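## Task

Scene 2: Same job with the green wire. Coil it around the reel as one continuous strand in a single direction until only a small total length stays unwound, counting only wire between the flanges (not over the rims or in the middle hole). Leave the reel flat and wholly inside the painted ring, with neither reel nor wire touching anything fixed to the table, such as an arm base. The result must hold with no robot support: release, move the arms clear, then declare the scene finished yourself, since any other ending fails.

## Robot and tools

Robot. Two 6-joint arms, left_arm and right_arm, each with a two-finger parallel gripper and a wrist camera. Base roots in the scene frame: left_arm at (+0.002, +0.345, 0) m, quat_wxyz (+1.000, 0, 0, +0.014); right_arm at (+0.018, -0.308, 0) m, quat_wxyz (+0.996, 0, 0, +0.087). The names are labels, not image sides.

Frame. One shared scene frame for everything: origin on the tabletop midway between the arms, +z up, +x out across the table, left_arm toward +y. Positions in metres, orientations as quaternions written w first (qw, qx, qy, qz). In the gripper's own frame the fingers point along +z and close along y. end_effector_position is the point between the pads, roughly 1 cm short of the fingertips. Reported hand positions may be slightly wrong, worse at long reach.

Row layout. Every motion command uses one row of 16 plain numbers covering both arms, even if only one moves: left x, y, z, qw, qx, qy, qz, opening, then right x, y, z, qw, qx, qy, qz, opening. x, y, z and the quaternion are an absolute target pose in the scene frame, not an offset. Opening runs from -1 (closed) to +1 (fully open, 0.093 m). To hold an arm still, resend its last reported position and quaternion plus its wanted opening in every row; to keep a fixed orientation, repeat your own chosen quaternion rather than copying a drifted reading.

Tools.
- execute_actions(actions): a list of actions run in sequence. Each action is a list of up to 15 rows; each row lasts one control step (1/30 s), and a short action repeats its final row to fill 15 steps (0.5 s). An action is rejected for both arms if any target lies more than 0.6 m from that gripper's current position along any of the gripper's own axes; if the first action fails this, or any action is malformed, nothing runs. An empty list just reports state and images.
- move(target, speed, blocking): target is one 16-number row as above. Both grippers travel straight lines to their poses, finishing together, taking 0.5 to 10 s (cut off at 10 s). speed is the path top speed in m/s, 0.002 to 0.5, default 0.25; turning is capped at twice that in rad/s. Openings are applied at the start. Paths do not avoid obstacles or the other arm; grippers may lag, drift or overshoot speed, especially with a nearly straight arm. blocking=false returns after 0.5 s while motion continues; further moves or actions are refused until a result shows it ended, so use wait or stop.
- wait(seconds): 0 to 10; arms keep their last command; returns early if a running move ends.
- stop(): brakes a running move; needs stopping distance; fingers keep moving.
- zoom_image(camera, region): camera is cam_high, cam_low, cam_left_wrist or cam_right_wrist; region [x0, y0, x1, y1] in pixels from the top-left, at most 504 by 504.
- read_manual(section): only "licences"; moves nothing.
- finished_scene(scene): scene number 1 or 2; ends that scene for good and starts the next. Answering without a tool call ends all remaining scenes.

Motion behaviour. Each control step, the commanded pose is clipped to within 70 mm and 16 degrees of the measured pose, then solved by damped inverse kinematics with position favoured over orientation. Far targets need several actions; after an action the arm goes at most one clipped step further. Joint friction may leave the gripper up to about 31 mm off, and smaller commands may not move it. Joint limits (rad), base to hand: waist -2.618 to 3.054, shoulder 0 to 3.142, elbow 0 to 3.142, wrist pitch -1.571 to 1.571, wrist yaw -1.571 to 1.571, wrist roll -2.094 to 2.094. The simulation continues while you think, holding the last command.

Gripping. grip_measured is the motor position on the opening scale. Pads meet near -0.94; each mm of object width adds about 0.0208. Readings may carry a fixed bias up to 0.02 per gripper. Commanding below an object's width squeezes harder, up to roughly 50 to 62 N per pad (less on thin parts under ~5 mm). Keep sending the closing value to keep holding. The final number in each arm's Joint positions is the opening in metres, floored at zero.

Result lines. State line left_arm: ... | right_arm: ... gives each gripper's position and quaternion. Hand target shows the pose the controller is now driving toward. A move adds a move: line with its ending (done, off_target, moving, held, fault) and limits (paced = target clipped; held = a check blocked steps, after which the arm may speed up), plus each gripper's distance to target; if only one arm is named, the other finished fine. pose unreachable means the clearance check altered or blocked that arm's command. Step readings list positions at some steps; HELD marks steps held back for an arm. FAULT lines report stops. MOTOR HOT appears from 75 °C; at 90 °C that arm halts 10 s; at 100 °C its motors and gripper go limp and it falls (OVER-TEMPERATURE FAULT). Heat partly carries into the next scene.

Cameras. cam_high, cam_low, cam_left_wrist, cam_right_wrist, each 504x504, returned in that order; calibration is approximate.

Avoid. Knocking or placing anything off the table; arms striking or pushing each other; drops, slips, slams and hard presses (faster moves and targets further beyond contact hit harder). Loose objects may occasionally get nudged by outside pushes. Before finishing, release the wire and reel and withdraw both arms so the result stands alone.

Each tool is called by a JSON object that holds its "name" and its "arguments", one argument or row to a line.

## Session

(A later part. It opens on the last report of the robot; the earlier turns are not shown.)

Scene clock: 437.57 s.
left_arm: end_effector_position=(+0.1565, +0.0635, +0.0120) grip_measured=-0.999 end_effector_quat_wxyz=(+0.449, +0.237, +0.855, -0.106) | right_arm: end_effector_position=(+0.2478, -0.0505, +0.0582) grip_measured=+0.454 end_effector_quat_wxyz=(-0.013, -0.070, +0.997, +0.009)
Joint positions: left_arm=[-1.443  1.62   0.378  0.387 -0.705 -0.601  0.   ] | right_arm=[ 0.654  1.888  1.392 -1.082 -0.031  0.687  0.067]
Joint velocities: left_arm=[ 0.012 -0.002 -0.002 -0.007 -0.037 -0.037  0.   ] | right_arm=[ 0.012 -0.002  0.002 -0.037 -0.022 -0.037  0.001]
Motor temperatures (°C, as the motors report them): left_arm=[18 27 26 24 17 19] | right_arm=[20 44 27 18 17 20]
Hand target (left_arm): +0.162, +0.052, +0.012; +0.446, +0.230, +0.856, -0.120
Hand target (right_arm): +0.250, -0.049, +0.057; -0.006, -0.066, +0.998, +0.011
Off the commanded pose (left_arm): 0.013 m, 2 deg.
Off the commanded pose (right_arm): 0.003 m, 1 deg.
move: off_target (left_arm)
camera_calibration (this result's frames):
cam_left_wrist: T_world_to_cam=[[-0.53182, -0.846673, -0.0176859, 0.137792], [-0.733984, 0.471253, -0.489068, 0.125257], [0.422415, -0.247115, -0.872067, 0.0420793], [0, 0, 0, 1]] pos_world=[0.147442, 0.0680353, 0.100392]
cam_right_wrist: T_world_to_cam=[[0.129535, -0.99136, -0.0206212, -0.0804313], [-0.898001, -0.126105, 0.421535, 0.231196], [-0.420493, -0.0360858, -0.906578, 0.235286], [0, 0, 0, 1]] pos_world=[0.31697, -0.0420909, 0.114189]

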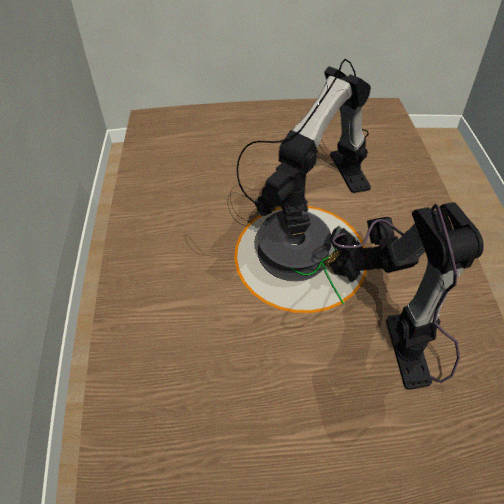

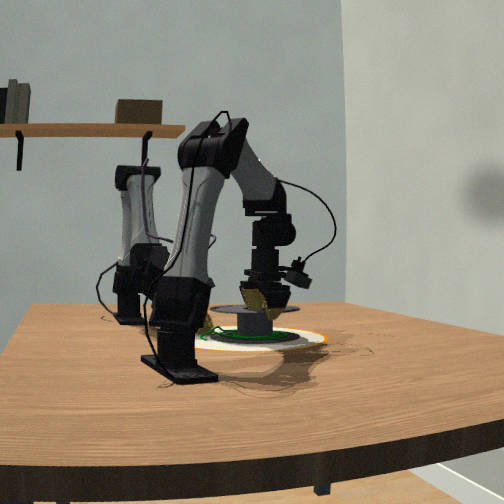

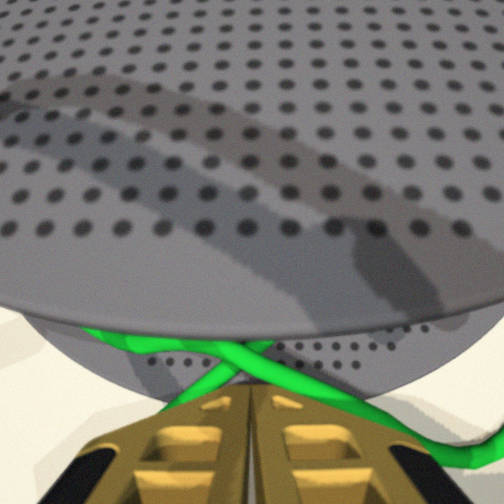

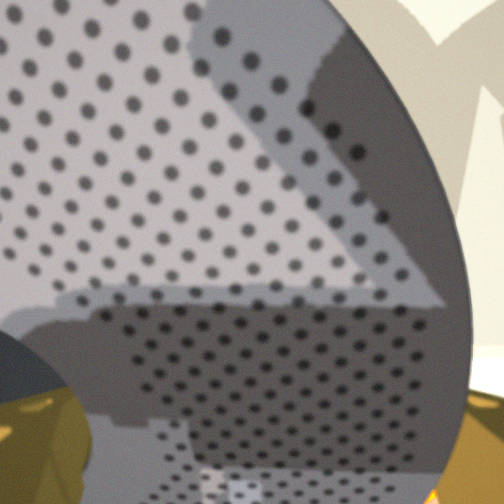

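{"name": "move", "arguments": {
  "target": [0.152,0.056,0.017,0.446,0.230,0.857,-0.120,-1,0.25,-0.0485,0.057,-0.006,-0.066,0.997,0.011,0.28],
  "speed": 0.02
}}

Scene clock: 438.93 s.
left_arm: end_effector_position=(+0.1558, +0.0638, +0.0122) grip_measured=-0.999 end_effector_quat_wxyz=(+0.449, +0.228, +0.857, -0.109) | right_arm: end_effector_position=(+0.2478, -0.0505, +0.0582) grip_measured=+0.454 end_effector_quat_wxyz=(-0.013, -0.070, +0.997, +0.009)
Joint positions: left_arm=[-1.449  1.62   0.378  0.383 -0.712 -0.627  0.   ] | right_arm=[ 0.654  1.888  1.392 -1.082 -0.031  0.688  0.067]
Joint velocities: left_arm=[-0.002 -0.017 -0.012 -0.007 -0.022 -0.037  0.   ] | right_arm=[-0.007 -0.007  0.007  0.051 -0.051 -0.022 -0.   ]
Motor temperatures (°C, as the motors report them): left_arm=[18 27 27 24 17 19] | right_arm=[20 44 27 18 17 20]
Hand target (left_arm): +0.152, +0.056, +0.017; +0.446, +0.230, +0.857, -0.120
Hand target (right_arm): +0.250, -0.049, +0.057; -0.006, -0.066, +0.998, +0.011
Off the commanded pose (left_arm): 0.010 m, 1 deg.
Off the commanded pose (right_arm): 0.003 m, 1 deg.
move: done
camera_calibration (this result's frames):
cam_left_wrist: T_world_to_cam=[[-0.519714, -0.854336, -0.00264256, 0.136117], [-0.743197, 0.453627, -0.491815, 0.127212], [0.421374, -0.253639, -0.870696, 0.0431688], [0, 0, 0, 1]] pos_world=[0.147096, 0.0695321, 0.100512]
cam_right_wrist: T_world_to_cam=[[0.128779, -0.991459, -0.0206018, -0.0802501], [-0.898092, -0.125411, 0.421548, 0.231253], [-0.420532, -0.0357842, -0.906572, 0.235311], [0, 0, 0, 1]] pos_world=[0.316977, -0.0421425, 0.114188]

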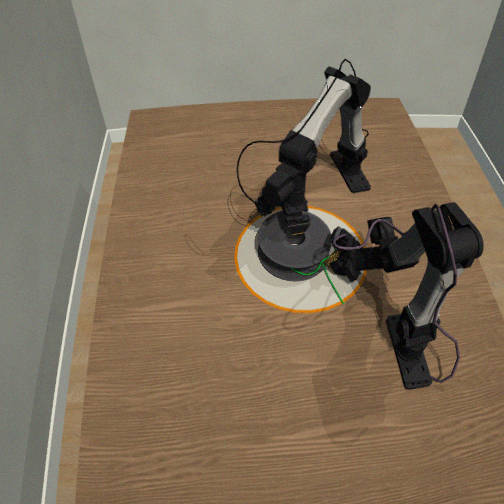

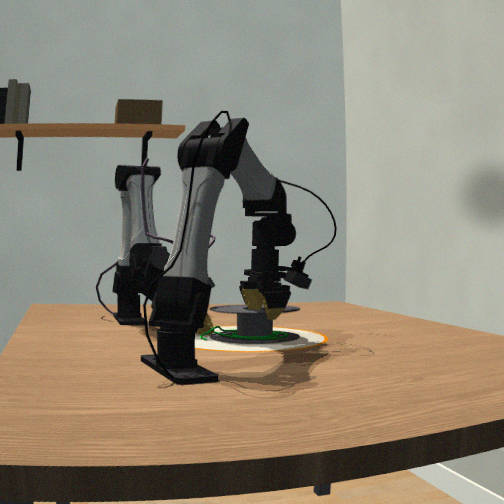

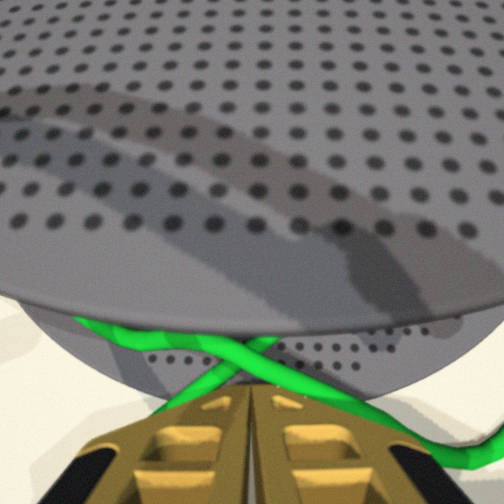

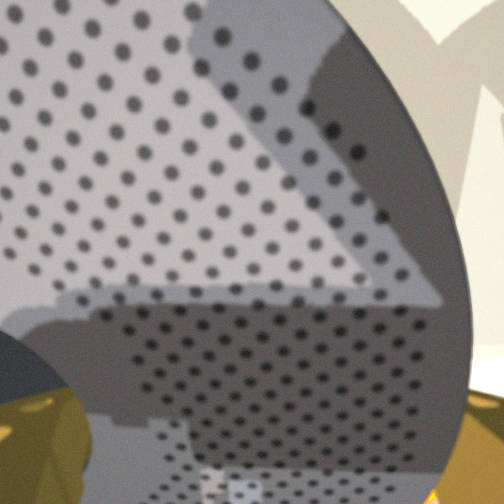

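{"name": "execute_actions", "arguments": {
  "actions": [
    [[0.150,0.045,0.024,0.446,0.230,0.857,-0.120,-1,0.25,-0.0485,0.057,-0.006,-0.066,0.997,0.011,0.28]]
  ]
}}

Scene clock: 439.77 s.
left_arm: end_effector_position=(+0.1517, +0.0503, +0.0196) grip_measured=-0.999 end_effector_quat_wxyz=(+0.446, +0.230, +0.857, -0.114) | right_arm: end_effector_position=(+0.2478, -0.0500, +0.0582) grip_measured=+0.454 end_effector_quat_wxyz=(-0.013, -0.069, +0.997, +0.010)
Joint positions: left_arm=[-1.469  1.62   0.436  0.316 -0.715 -0.644  0.   ] | right_arm=[ 0.654  1.888  1.392 -1.08  -0.033  0.689  0.067]
Joint velocities: left_arm=[ 0.007 -0.017  0.007  0.022 -0.022  0.007  0.   ] | right_arm=[-0.007 -0.002  0.002  0.007 -0.022  0.051  0.   ]
Motor temperatures (°C, as the motors report them): left_arm=[18 27 27 24 17 19] | right_arm=[20 44 27 18 17 20]
Hand target (left_arm): +0.150, +0.045, +0.024; +0.446, +0.230, +0.857, -0.120
Hand target (right_arm): +0.250, -0.049, +0.057; -0.006, -0.066, +0.998, +0.011
Off the commanded pose (left_arm): 0.007 m, 1 deg.
Off the commanded pose (right_arm): 0.003 m, 1 deg.
Step readings (end_effector_position):
0: left_arm (+0.1558, +0.0638, +0.0122) | right_arm (+0.2478, -0.0505, +0.0582)
1: left_arm (+0.1555, +0.0628, +0.0128) | right_arm (+0.2478, -0.0505, +0.0582)
2: left_arm (+0.1544, +0.0599, +0.0142) | right_arm (+0.2478, -0.0504, +0.0582)
4: left_arm (+0.1525, +0.0521, +0.0188) | right_arm (+0.2478, -0.0500, +0.0582)
8: left_arm (+0.1520, +0.0477, +0.0218) | right_arm (+0.2478, -0.0500, +0.0582)
15: end_effector_position above
camera_calibration (this result's frames):
cam_left_wrist: T_world_to_cam=[[-0.52717, -0.849754, 0.00315027, 0.123219], [-0.742011, 0.458516, -0.489063, 0.133501], [0.414139, -0.260157, -0.872243, 0.0493389], [0, 0, 0, 1]] pos_world=[0.143584, 0.0563289, 0.107938]
cam_right_wrist: T_world_to_cam=[[0.127625, -0.991555, -0.0230141, -0.0793447], [-0.898072, -0.125378, 0.421601, 0.231317], [-0.420927, -0.0331384, -0.906489, 0.235567], [0, 0, 0, 1]] pos_world=[0.317022, -0.0418663, 0.114189]

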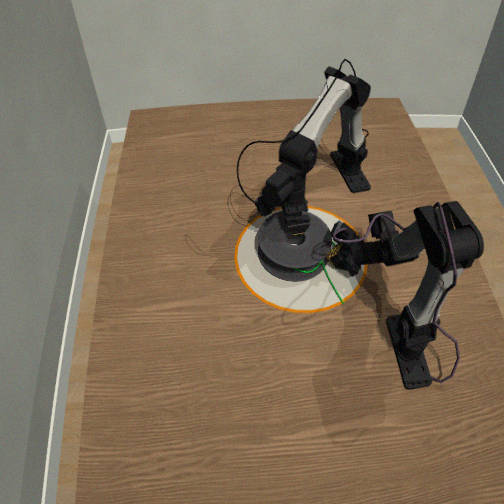

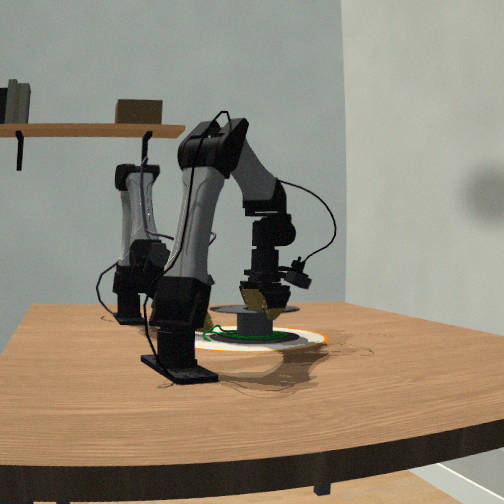

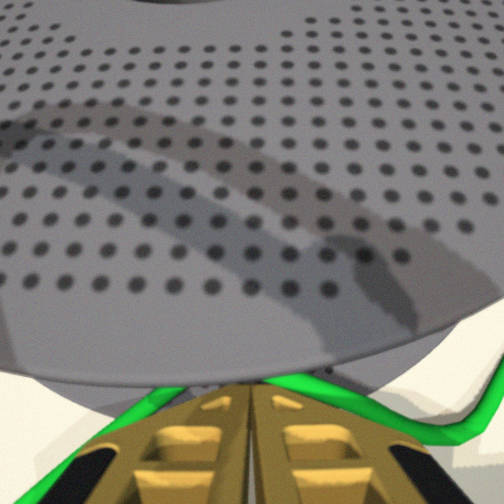

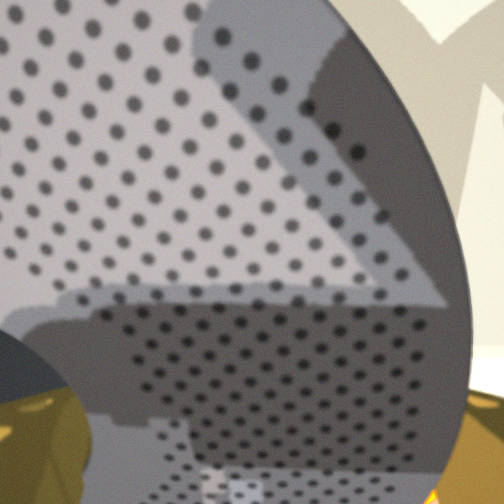

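{"name": "move", "arguments": {
  "target": [0.147,0.034,0.009,0.455,0.155,0.874,-0.080,-1,0.25,-0.0485,0.057,-0.006,-0.066,0.997,0.011,0.28],
  "speed": 0.025
}}

Scene clock: 444.27 s.
left_arm: end_effector_position=(+0.1509, +0.0434, +0.0152) grip_measured=-0.999 end_effector_quat_wxyz=(+0.465, +0.151, +0.869, -0.072) | right_arm: end_effector_position=(+0.2477, -0.0500, +0.0582) grip_measured=+0.454 end_effector_quat_wxyz=(-0.014, -0.070, +0.997, +0.010)
Joint positions: left_arm=[-1.535  1.749  0.594  0.098 -0.877 -0.918  0.   ] | right_arm=[ 0.654  1.888  1.392 -1.08  -0.034  0.687  0.067]
Joint velocities: left_arm=[-0.002  0.002  0.012  0.051 -0.037 -0.066  0.   ] | right_arm=[-0.007  0.002  0.007 -0.037 -0.007 -0.022 -0.001]
Motor temperatures (°C, as the motors report them): left_arm=[18 27 27 24 17 19] | right_arm=[20 44 27 18 17 20]
Hand target (left_arm): +0.147, +0.035, +0.009; +0.454, +0.155, +0.874, -0.079
Hand target (right_arm): +0.250, -0.049, +0.057; -0.006, -0.066, +0.998, +0.011
Off the commanded pose (left_arm): 0.012 m, 2 deg.
Off the commanded pose (right_arm): 0.003 m, 1 deg.
move: off_target (left_arm)
camera_calibration (this result's frames):
cam_left_wrist: T_world_to_cam=[[-0.363821, -0.931464, -0.00287583, 0.0959737], [-0.801321, 0.314559, -0.508858, 0.149462], [0.474888, -0.182829, -0.860845, 0.0313774], [0, 0, 0, 1]] pos_world=[0.139783, 0.0481182, 0.103342]
cam_right_wrist: T_world_to_cam=[[0.12912, -0.991347, -0.0236372, -0.0795701], [-0.897655, -0.126979, 0.42201, 0.231034], [-0.421359, -0.033272, -0.906283, 0.235622], [0, 0, 0, 1]] pos_world=[0.316945, -0.0417054, 0.114161]

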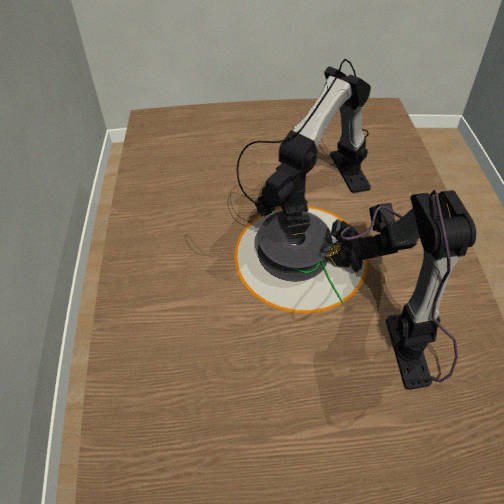

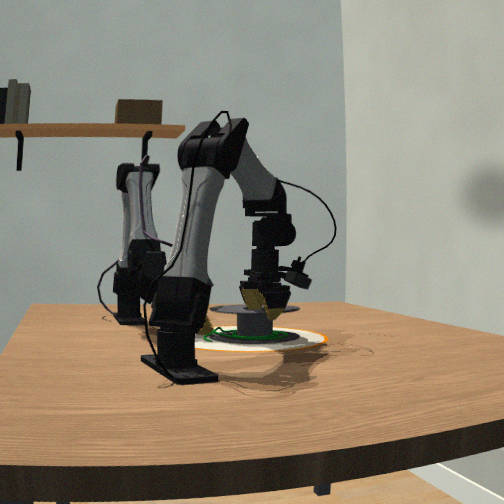

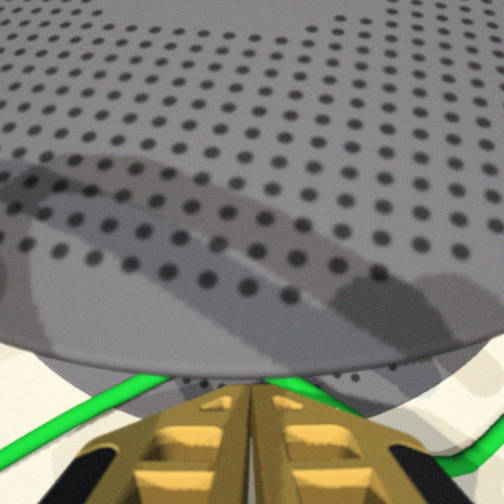

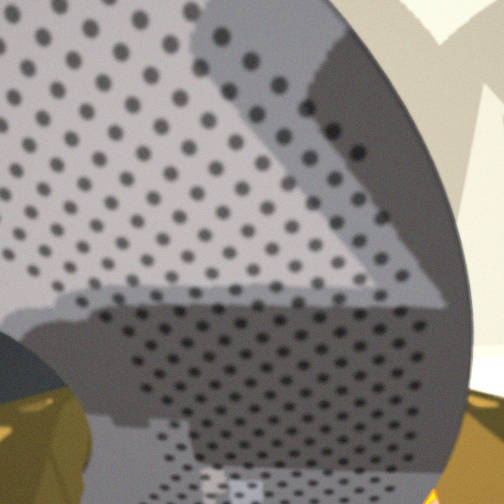

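{"name": "move", "arguments": {
  "target": [0.143,0.012,0.008,0.460,0.077,0.884,-0.040,-1,0.25,-0.0485,0.057,-0.006,-0.066,0.997,0.011,0.28],
  "speed": 0.025
}}

{"name": "zoom_image", "arguments": {
  "camera": "cam_high",
  "region": [250,190,390,310]
}}

Scene clock: 448.30 s.
left_arm: end_effector_position=(+0.1503, +0.0250, +0.0160) grip_measured=-0.999 end_effector_quat_wxyz=(+0.474, +0.075, +0.877, -0.023) | right_arm: end_effector_position=(+0.2477, -0.0499, +0.0582) grip_measured=+0.454 end_effector_quat_wxyz=(-0.014, -0.070, +0.997, +0.011)
Joint positions: left_arm=[-1.57   1.913  0.867 -0.284 -0.97  -1.244  0.   ] | right_arm=[ 0.654  1.888  1.392 -1.08  -0.034  0.687  0.067]
Joint velocities: left_arm=[ 0.002  0.007  0.012 -0.11   0.037 -0.007  0.   ] | right_arm=[-0.022 -0.002 -0.022  0.022 -0.037 -0.007 -0.   ]
Motor temperatures (°C, as the motors report them): left_arm=[18 27 27 24 17 19] | right_arm=[20 44 27 18 17 20]
Hand target (left_arm): +0.142, +0.013, +0.009; +0.460, +0.076, +0.884, -0.039
Hand target (right_arm): +0.250, -0.049, +0.057; -0.006, -0.066, +0.998, +0.011
Off the commanded pose (left_arm): 0.017 m, 3 deg.
Off the commanded pose (right_arm): 0.003 m, 1 deg.
move: off_target (left_arm)
camera_calibration (this result's frames):
cam_left_wrist: T_world_to_cam=[[-0.189028, -0.981823, -0.0171161, 0.0538509], [-0.839343, 0.170594, -0.51614, 0.164553], [0.509677, -0.0831985, -0.856333, 0.0211634], [0, 0, 0, 1]] pos_world=[0.137509, 0.0265609, 0.103977]
cam_right_wrist: T_world_to_cam=[[0.129111, -0.991341, -0.0239293, -0.0795014], [-0.897536, -0.127086, 0.422229, 0.230949], [-0.421614, -0.0330372, -0.906173, 0.235674], [0, 0, 0, 1]] pos_world=[0.316913, -0.0416766, 0.114146]

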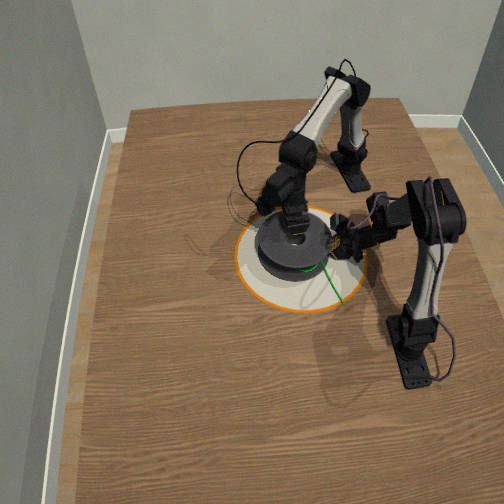

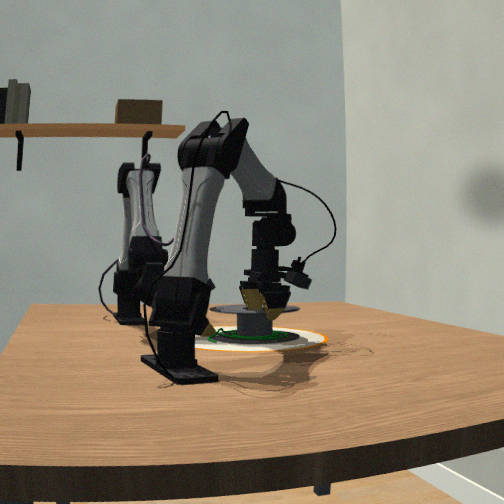

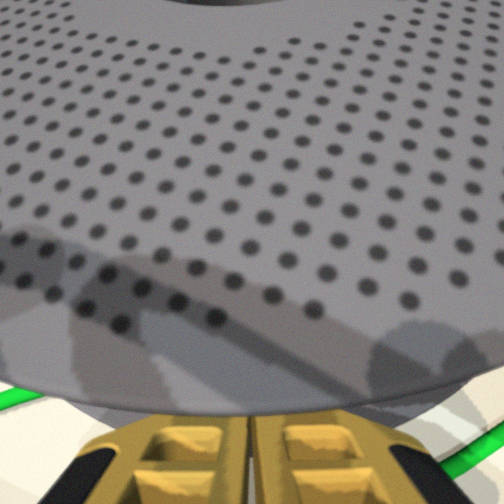

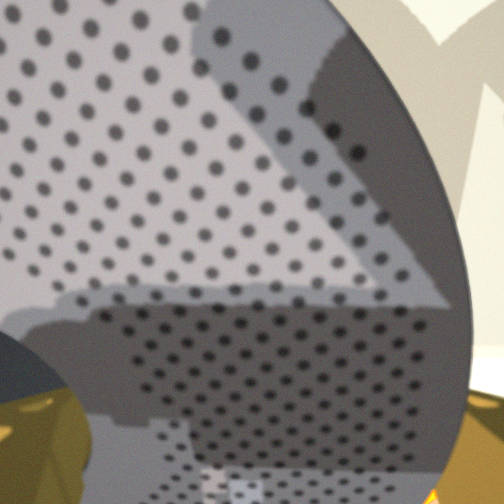

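Region (250, 190, 390, 310) of cam_high's 504x504 image, scaled by 3.600, with more detail than that image has; it fills the top 432 rows of this view, and the rest is white.

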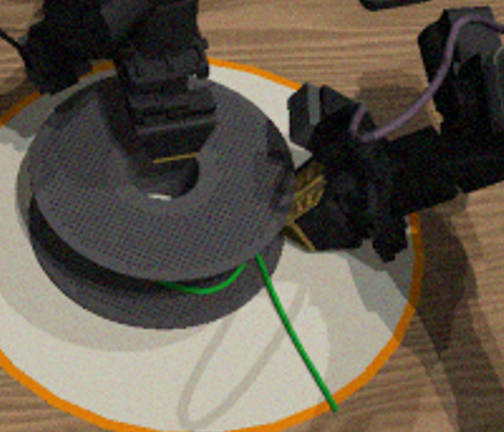

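{"name": "move", "arguments": {
  "target": [0.134,-0.008,0.008,0.462,0,0.887,0,-1,0.25,-0.0485,0.057,-0.006,-0.066,0.997,0.011,0.28],
  "speed": 0.025
}}

Scene clock: 452.20 s.
left_arm: end_effector_position=(+0.1375, -0.0007, +0.0137) grip_measured=-0.999 end_effector_quat_wxyz=(+0.469, +0.001, +0.883, +0.007) | right_arm: end_effector_position=(+0.2478, -0.0498, +0.0582) grip_measured=+0.454 end_effector_quat_wxyz=(-0.013, -0.069, +0.997, +0.011)
Joint positions: left_arm=[-1.611  2.105  1.184 -0.69  -0.976 -1.602  0.   ] | right_arm=[ 0.654  1.888  1.392 -1.08  -0.034  0.689  0.067]
Joint velocities: left_arm=[ 0.022 -0.017  0.002 -0.037 -0.007 -0.051  0.   ] | right_arm=[-0.002 -0.012 -0.012  0.022  0.007  0.007  0.001]
Motor temperatures (°C, as the motors report them): left_arm=[18 27 27 23 17 19] | right_arm=[20 44 27 18 17 20]
Hand target (left_arm): +0.134, -0.007, +0.009; +0.462, -0.001, +0.887, +0.001
Hand target (right_arm): +0.250, -0.048, +0.057; -0.006, -0.066, +0.998, +0.011
Off the commanded pose (left_arm): 0.010 m, 1 deg.
Off the commanded pose (right_arm): 0.003 m, 1 deg.
move: done
camera_calibration (this result's frames):
cam_left_wrist: T_world_to_cam=[[-0.0309998, -0.999519, -0.000753288, 0.00415265], [-0.862317, 0.0271256, -0.505642, 0.159919], [0.505419, -0.0150252, -0.862743, 0.0243465], [0, 0, 0, 1]] pos_world=[0.125724, 0.000178579, 0.10187]
cam_right_wrist: T_world_to_cam=[[0.12799, -0.991476, -0.0243903, -0.0790845], [-0.89789, -0.126283, 0.421719, 0.231236], [-0.421204, -0.0320757, -0.906399, 0.23569], [0, 0, 0, 1]] pos_world=[0.31702, -0.0416492, 0.114184]

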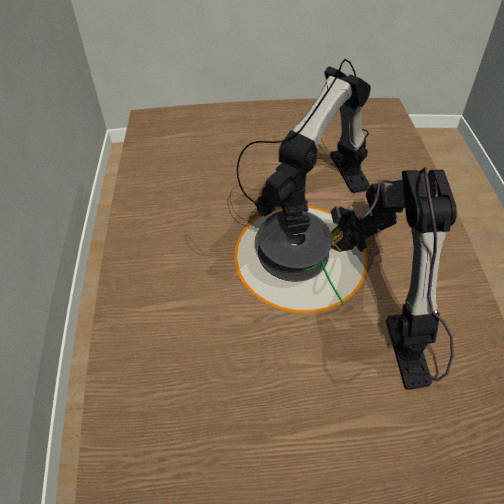

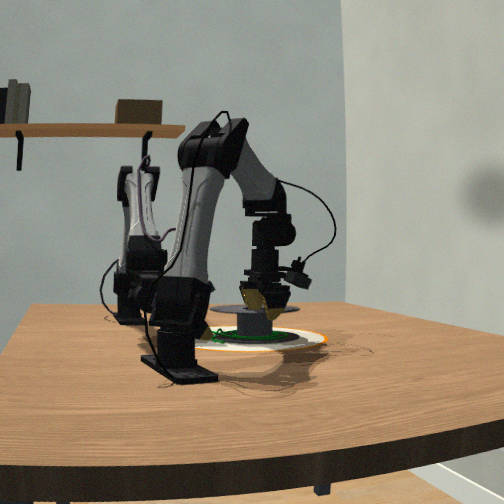

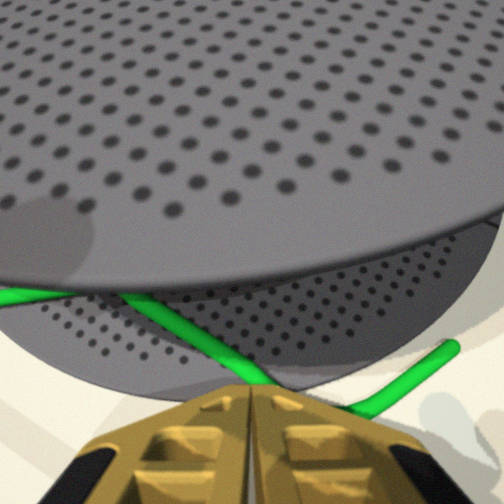

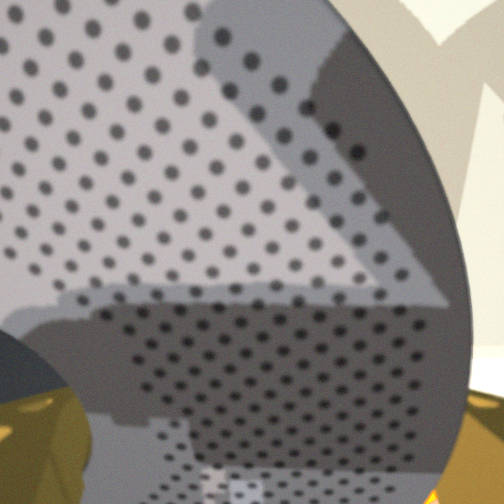

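{"name": "move", "arguments": {
  "target": [0.10,-0.002,0.04,0.462,0,0.887,0,-1,0.25,-0.0485,0.057,-0.006,-0.066,0.997,0.011,0.28],
  "speed": 0.05
}}

Scene clock: 454.00 s.
left_arm: end_effector_position=(+0.1041, +0.0043, +0.0275) grip_measured=-0.999 end_effector_quat_wxyz=(+0.468, +0.008, +0.884, +0.016) | right_arm: end_effector_position=(+0.2478, -0.0498, +0.0582) grip_measured=+0.454 end_effector_quat_wxyz=(-0.013, -0.069, +0.997, +0.011)
Joint positions: left_arm=[-1.707  2.105  1.247 -0.906 -0.961 -1.763  0.   ] | right_arm=[ 0.654  1.888  1.392 -1.08  -0.034  0.689  0.067]
Joint velocities: left_arm=[ 0.017 -0.002  0.002 -0.037 -0.022 -0.022  0.   ] | right_arm=[ 0.007 -0.012 -0.002  0.007 -0.022 -0.007 -0.   ]
Motor temperatures (°C, as the motors report them): left_arm=[18 27 27 23 17 19] | right_arm=[20 44 27 18 17 20]
Hand target (left_arm): +0.100, -0.001, +0.040; +0.462, -0.000, +0.887, +0.000
Hand target (right_arm): +0.250, -0.049, +0.057; -0.006, -0.066, +0.998, +0.011
Off the commanded pose (left_arm): 0.015 m, 2 deg.
Off the commanded pose (right_arm): 0.003 m, 1 deg.
move: off_target (left_arm)
camera_calibration (this result's frames):
cam_left_wrist: T_world_to_cam=[[-0.034741, -0.999173, -0.0211095, 0.00909859], [-0.863443, 0.0406445, -0.502806, 0.137939], [0.503248, 0.000758879, -0.864142, 0.0533503], [0, 0, 0, 1]] pos_world=[0.0925697, 0.00344415, 0.115651]
cam_right_wrist: T_world_to_cam=[[0.12799, -0.991476, -0.0243903, -0.0790845], [-0.89789, -0.126283, 0.421719, 0.231236], [-0.421204, -0.0320757, -0.906399, 0.23569], [0, 0, 0, 1]] pos_world=[0.31702, -0.0416492, 0.114184]

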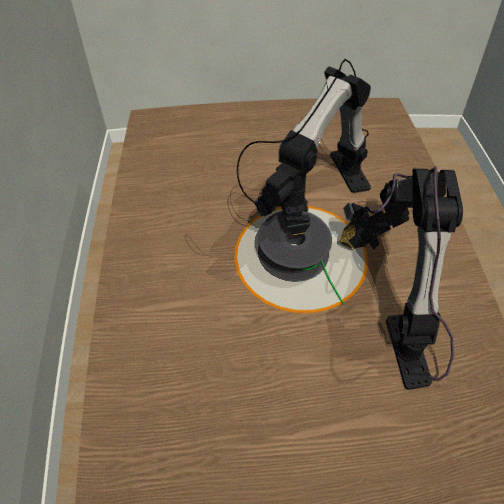

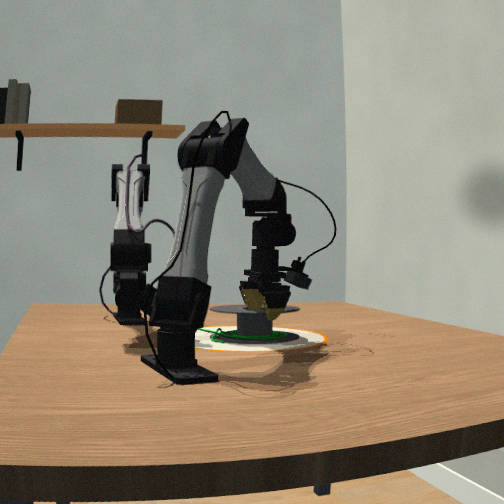

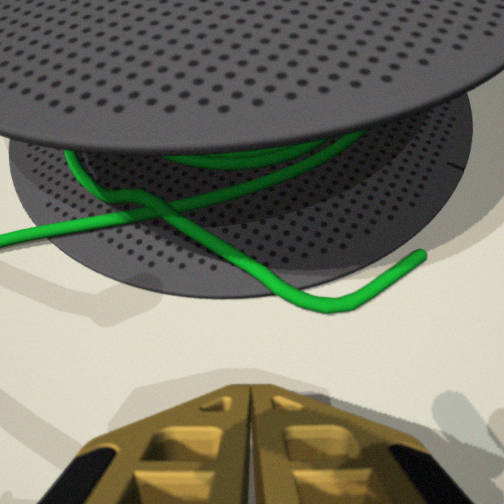

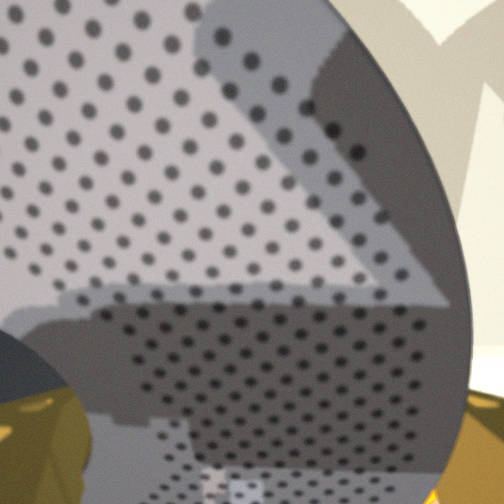

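{"name": "move", "arguments": {
  "target": [0.146,0.030,0.016,0.462,0,0.887,0,-1,0.25,-0.0485,0.057,-0.006,-0.066,0.997,0.011,0.28],
  "speed": 0.04
}}

Scene clock: 457.33 s.
left_arm: end_effector_position=(+0.1420, +0.0294, +0.0129) grip_measured=-0.999 end_effector_quat_wxyz=(+0.462, +0.010, +0.887, +0.011) | right_arm: end_effector_position=(+0.2479, -0.0496, +0.0582) grip_measured=+0.454 end_effector_quat_wxyz=(-0.013, -0.069, +0.997, +0.011)
Joint positions: left_arm=[-1.593  2.006  1.028 -0.604 -0.961 -1.549  0.   ] | right_arm=[ 0.654  1.888  1.392 -1.079 -0.034  0.689  0.067]
Joint velocities: left_arm=[ 0.007 -0.002 -0.012  0.022 -0.007  0.066  0.   ] | right_arm=[-0.012  0.002  0.012 -0.037  0.051 -0.022 -0.001]
Motor temperatures (°C, as the motors report them): left_arm=[18 29 27 23 17 19] | right_arm=[20 44 27 18 17 20]
Hand target (left_arm): +0.146, +0.029, +0.016; +0.462, +0.000, +0.887, -0.000
Hand target (right_arm): +0.250, -0.049, +0.057; -0.006, -0.066, +0.998, +0.011
Off the commanded pose (left_arm): 0.005 m, 2 deg.
Off the commanded pose (right_arm): 0.003 m, 1 deg.
move: done
camera_calibration (this result's frames):
cam_left_wrist: T_world_to_cam=[[-0.0430024, -0.998962, -0.015008, 0.0362728], [-0.869472, 0.044819, -0.491945, 0.162894], [0.492108, -0.00810587, -0.870497, 0.0235933], [0, 0, 0, 1]] pos_world=[0.131581, 0.0291256, 0.101217]
cam_right_wrist: T_world_to_cam=[[0.127624, -0.991511, -0.0248717, -0.0788486], [-0.898152, -0.126173, 0.421192, 0.231467], [-0.420755, -0.0314156, -0.90663, 0.235681], [0, 0, 0, 1]] pos_world=[0.31712, -0.0415704, 0.114222]

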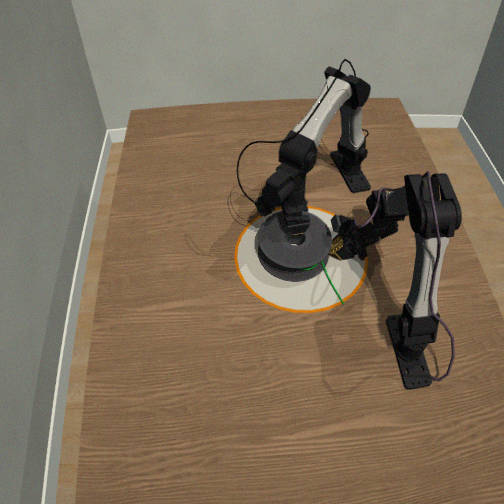

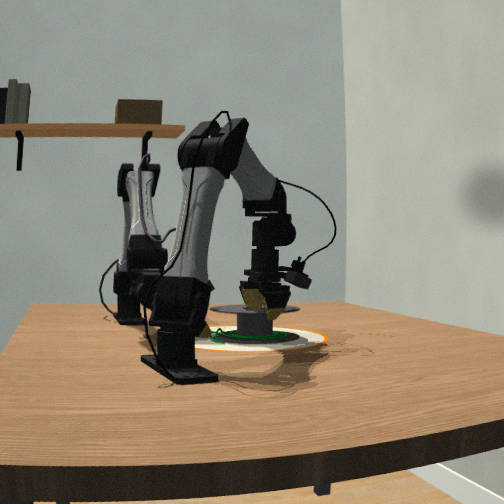

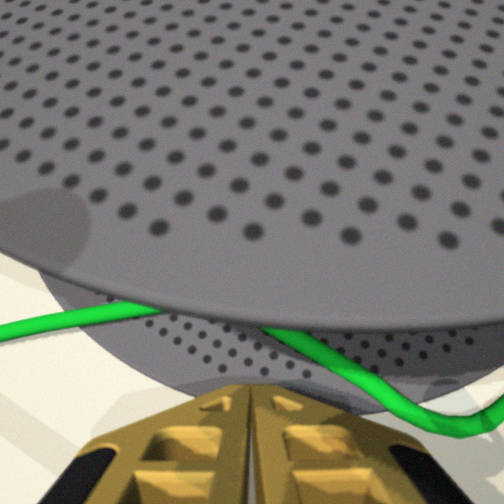

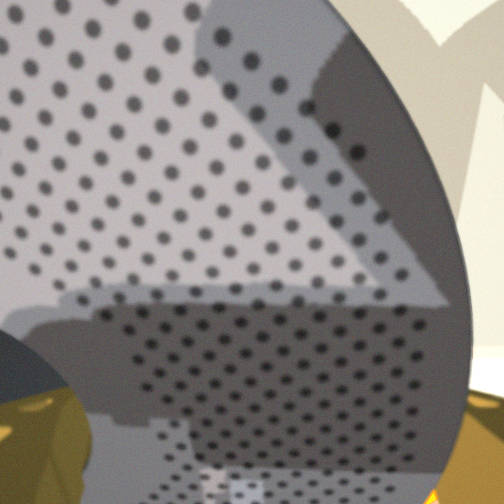

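{"name": "execute_actions", "arguments": {
  "actions": [
    [[0.142,0.029,0.023,0.462,0,0.887,0,-1,0.25,-0.0485,0.057,-0.006,-0.066,0.997,0.011,0.28]],
    [[0.160,0.029,0.021,0.462,0,0.887,0,-1,0.25,-0.0485,0.057,-0.006,-0.066,0.997,0.011,0.28]]
  ]
}}

Scene clock: 458.63 s.
left_arm: end_effector_position=(+0.1526, +0.0314, +0.0142) grip_measured=-0.999 end_effector_quat_wxyz=(+0.456, +0.018, +0.889, +0.019) | right_arm: end_effector_position=(+0.2547, -0.0473, +0.0582) grip_measured=+0.454 end_effector_quat_wxyz=(+0.002, -0.064, +0.998, +0.014)
Joint positions: left_arm=[-1.556  1.987  1.014 -0.569 -0.948 -1.473  0.   ] | right_arm=[ 0.652  1.888  1.392 -1.053 -0.019  0.697  0.067]
Joint velocities: left_arm=[-0.007 -0.007  0.002  0.022  0.051 -0.022  0.   ] | right_arm=[-0.027 -0.007 -0.012 -0.007 -0.037 -0.051  0.   ]
Motor temperatures (°C, as the motors report them): left_arm=[18 29 27 23 17 19] | right_arm=[20 44 27 18 17 20]
Hand target (left_arm): +0.160, +0.029, +0.021; +0.462, -0.000, +0.887, +0.001
Hand target (right_arm): +0.250, -0.048, +0.057; -0.006, -0.066, +0.998, +0.011
Off the commanded pose (left_arm): 0.010 m, 3 deg.
Off the commanded pose (right_arm): 0.005 m, 1 deg.
Step readings (end_effector_position; steps 1 to 15: 1st action; 16 to 30: 2nd action):
0: left_arm (+0.1420, +0.0294, +0.0129) | right_arm (+0.2479, -0.0496, +0.0582)
1: left_arm (+0.1420, +0.0294, +0.0133) | right_arm (+0.2479, -0.0496, +0.0582)
2: left_arm (+0.1420, +0.0292, +0.0139) | right_arm (+0.2479, -0.0496, +0.0582)
4: left_arm (+0.1420, +0.0289, +0.0148) | right_arm (+0.2479, -0.0496, +0.0582)
8: left_arm (+0.1420, +0.0288, +0.0152) | right_arm (+0.2479, -0.0496, +0.0582)
15: left_arm (+0.1420, +0.0288, +0.0152) | right_arm (+0.2479, -0.0496, +0.0582)
16: left_arm (+0.1434, +0.0287, +0.0150) | right_arm (+0.2479, -0.0496, +0.0582)
17: left_arm (+0.1456, +0.0289, +0.0141) | right_arm (+0.2484, -0.0494, +0.0582)
19: left_arm (+0.1501, +0.0305, +0.0144) | right_arm (+0.2523, -0.0482, +0.0582)
23: left_arm (+0.1525, +0.0315, +0.0142) | right_arm (+0.2547, -0.0473, +0.0582)
30: end_effector_position above
camera_calibration (this result's frames):
cam_left_wrist: T_world_to_cam=[[-0.0499084, -0.998133, -0.0352139, 0.040035], [-0.875472, 0.0606898, -0.479443, 0.172881], [0.480685, 0.00690052, -0.876866, 0.0209167], [0, 0, 0, 1]] pos_world=[0.143296, 0.0293238, 0.102637]
cam_right_wrist: T_world_to_cam=[[0.118433, -0.99252, -0.029635, -0.0748572], [-0.91117, -0.120491, 0.39402, 0.243027], [-0.394644, -0.0196626, -0.918624, 0.233203], [0, 0, 0, 1]] pos_world=[0.322337, -0.0404293, 0.11625]

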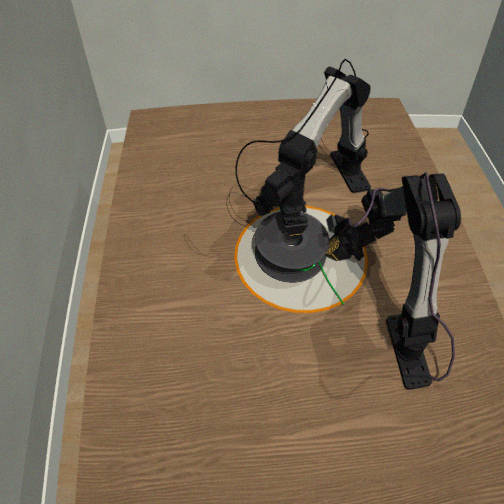

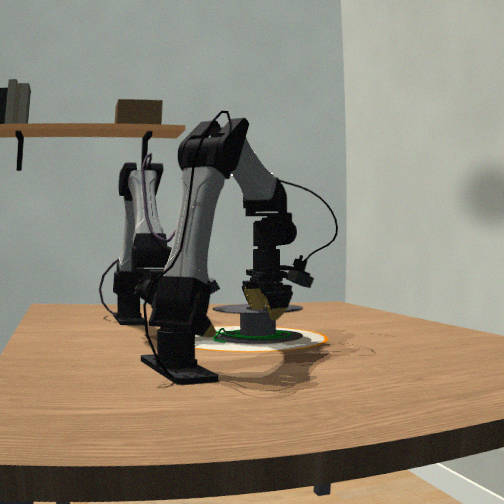

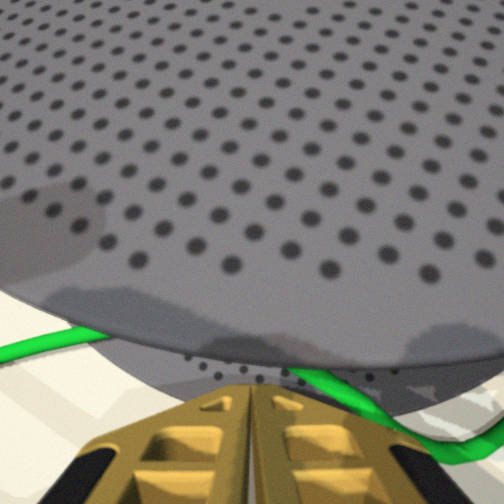

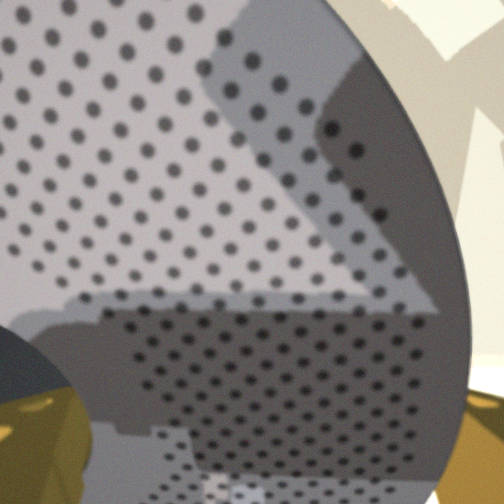

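{"name": "execute_actions", "arguments": {
  "actions": [
    [[0.140,0.029,0.030,0.462,0,0.887,0,-1,0.254,-0.0475,0.057,-0.006,-0.066,0.997,0.011,0.28]]
  ]
}}

Scene clock: 459.57 s.
left_arm: end_effector_position=(+0.1402, +0.0358, +0.0171) grip_measured=-0.999 end_effector_quat_wxyz=(+0.456, +0.008, +0.890, +0.014) | right_arm: end_effector_position=(+0.2545, -0.0472, +0.0582) grip_measured=+0.454 end_effector_quat_wxyz=(+0.001, -0.064, +0.998, +0.015)
Joint positions: left_arm=[-1.595  1.977  1.014 -0.633 -0.948 -1.561  0.   ] | right_arm=[ 0.651  1.888  1.392 -1.053 -0.021  0.697  0.067]
Joint velocities: left_arm=[ 0.002 -0.007 -0.027  0.007  0.051 -0.037  0.   ] | right_arm=[-0.007 -0.012  0.017 -0.051 -0.051  0.051 -0.   ]
Motor temperatures (°C, as the motors report them): left_arm=[18 29 27 23 17 19] | right_arm=[20 44 27 18 17 20]
Hand target (left_arm): +0.140, +0.029, +0.030; +0.462, +0.000, +0.887, -0.000
Hand target (right_arm): +0.254, -0.048, +0.057; -0.006, -0.066, +0.998, +0.011
Off the commanded pose (left_arm): 0.015 m, 2 deg.
Off the commanded pose (right_arm): 0.001 m, 1 deg.
Step readings (end_effector_position):
0: left_arm (+0.1526, +0.0314, +0.0142) | right_arm (+0.2547, -0.0473, +0.0582)
1: left_arm (+0.1512, +0.0317, +0.0146) | right_arm (+0.2548, -0.0474, +0.0582)
2: left_arm (+0.1488, +0.0320, +0.0153) | right_arm (+0.2547, -0.0473, +0.0582)
4: left_arm (+0.1436, +0.0316, +0.0166) | right_arm (+0.2545, -0.0472, +0.0582)
8: left_arm (+0.1402, +0.0333, +0.0170) | right_arm (+0.2545, -0.0472, +0.0582)
15: end_effector_position above
camera_calibration (this result's frames):
cam_left_wrist: T_world_to_cam=[[-0.0374576, -0.999146, -0.0174378, 0.0418879], [-0.87597, 0.0412276, -0.4806, 0.163989], [0.480908, -0.00272717, -0.876767, 0.029663], [0, 0, 0, 1]] pos_world=[0.130953, 0.0351722, 0.105551]
cam_right_wrist: T_world_to_cam=[[0.117667, -0.992565, -0.0311282, -0.0744454], [-0.910485, -0.120344, 0.395644, 0.242551], [-0.396449, -0.0182124, -0.917876, 0.233597], [0, 0, 0, 1]] pos_world=[0.322208, -0.040448, 0.116132]

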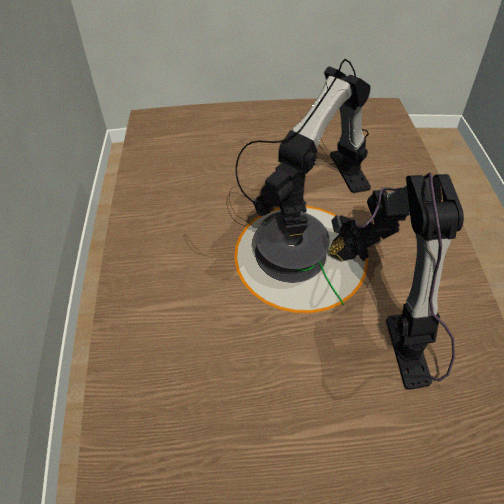

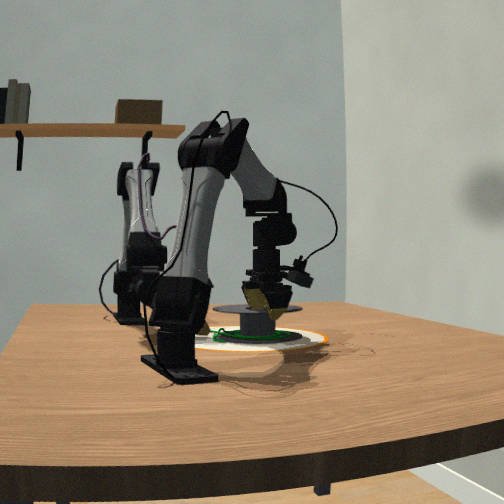

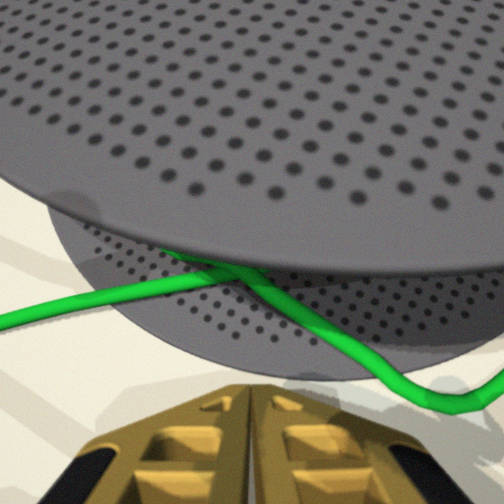

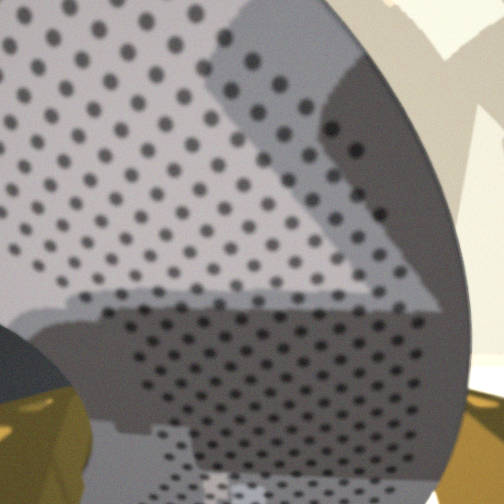

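{"name": "execute_actions", "arguments": {
  "actions": [
    [[0.150,0.026,0.033,0.462,0,0.887,0,-1,0.254,-0.0475,0.057,-0.006,-0.066,0.997,0.011,0.28]],
    [[0.164,0.026,0.030,0.462,0,0.887,0,-1,0.254,-0.0475,0.057,-0.006,-0.066,0.997,0.011,0.28]]
  ]
}}

Scene clock: 460.87 s.
left_arm: end_effector_position=(+0.1616, +0.0314, +0.0189) grip_measured=-0.999 end_effector_quat_wxyz=(+0.457, +0.010, +0.889, +0.021) | right_arm: end_effector_position=(+0.2545, -0.0472, +0.0582) grip_measured=+0.454 end_effector_quat_wxyz=(+0.001, -0.064, +0.998, +0.015)
Joint positions: left_arm=[-1.528  1.977  1.023 -0.566 -0.949 -1.452  0.   ] | right_arm=[ 0.651  1.888  1.392 -1.053 -0.021  0.697  0.067]
Joint velocities: left_arm=[-0.007 -0.007  0.012  0.007 -0.066  0.007  0.   ] | right_arm=[-0.007 -0.007 -0.002 -0.022 -0.037  0.022 -0.001]
Motor temperatures (°C, as the motors report them): left_arm=[18 29 27 23 17 19] | right_arm=[20 44 27 18 17 20]
Hand target (left_arm): +0.164, +0.026, +0.030; +0.462, +0.000, +0.887, -0.000
Hand target (right_arm): +0.254, -0.048, +0.057; -0.006, -0.066, +0.998, +0.011
Off the commanded pose (left_arm): 0.013 m, 3 deg.
Off the commanded pose (right_arm): 0.001 m, 1 deg.
Step readings (end_effector_position; steps 1 to 15: 1st action; 16 to 30: 2nd action):
0: left_arm (+0.1402, +0.0364, +0.0171) | right_arm (+0.2545, -0.0472, +0.0582)
1: left_arm (+0.1407, +0.0365, +0.0172) | right_arm (+0.2545, -0.0472, +0.0582)
2: left_arm (+0.1419, +0.0365, +0.0175) | right_arm (+0.2545, -0.0472, +0.0582)
4: left_arm (+0.1446, +0.0363, +0.0182) | right_arm (+0.2545, -0.0472, +0.0582)
8: left_arm (+0.1464, +0.0363, +0.0187) | right_arm (+0.2545, -0.0472, +0.0582)
15: left_arm (+0.1464, +0.0363, +0.0187) | right_arm (+0.2545, -0.0472, +0.0582)
16: left_arm (+0.1476, +0.0358, +0.0187) | right_arm (+0.2545, -0.0472, +0.0582)
17: left_arm (+0.1503, +0.0351, +0.0187) | right_arm (+0.2545, -0.0472, +0.0582)
19: left_arm (+0.1569, +0.0351, +0.0187) | right_arm (+0.2545, -0.0472, +0.0582)
23: left_arm (+0.1614, +0.0338, +0.0188) | right_arm (+0.2545, -0.0472, +0.0582)
30: end_effector_position above
camera_calibration (this result's frames):
cam_left_wrist: T_world_to_cam=[[-0.0346955, -0.998897, -0.0316272, 0.0381388], [-0.875754, 0.045635, -0.480596, 0.183563], [0.481509, 0.0110231, -0.876372, 0.0204449], [0, 0, 0, 1]] pos_world=[0.152234, 0.0294946, 0.107343]
cam_right_wrist: T_world_to_cam=[[0.117667, -0.992565, -0.0311282, -0.0744454], [-0.910485, -0.120344, 0.395644, 0.242551], [-0.396449, -0.0182124, -0.917876, 0.233597], [0, 0, 0, 1]] pos_world=[0.322208, -0.040448, 0.116132]

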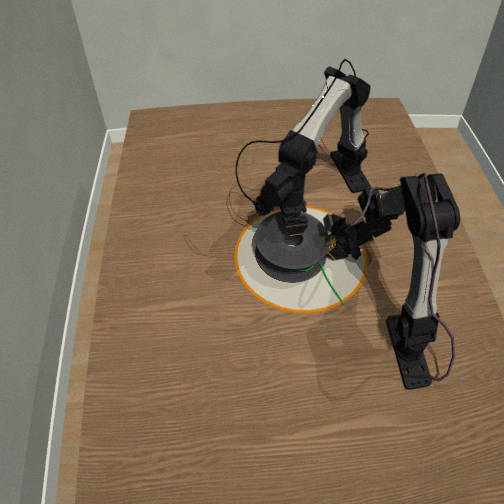

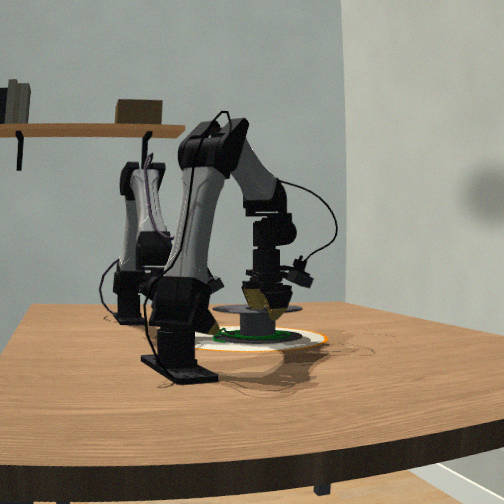

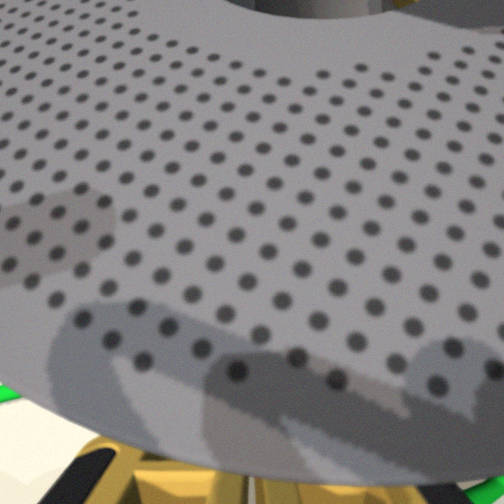

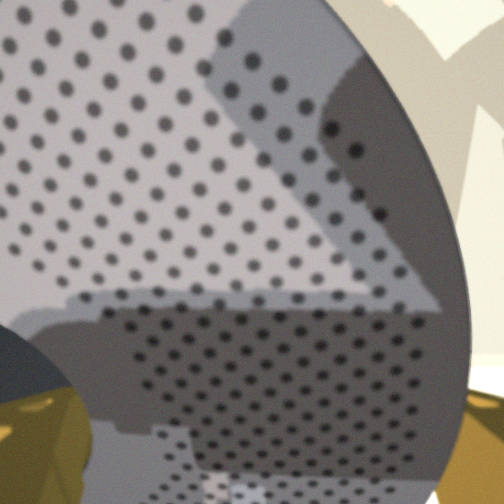

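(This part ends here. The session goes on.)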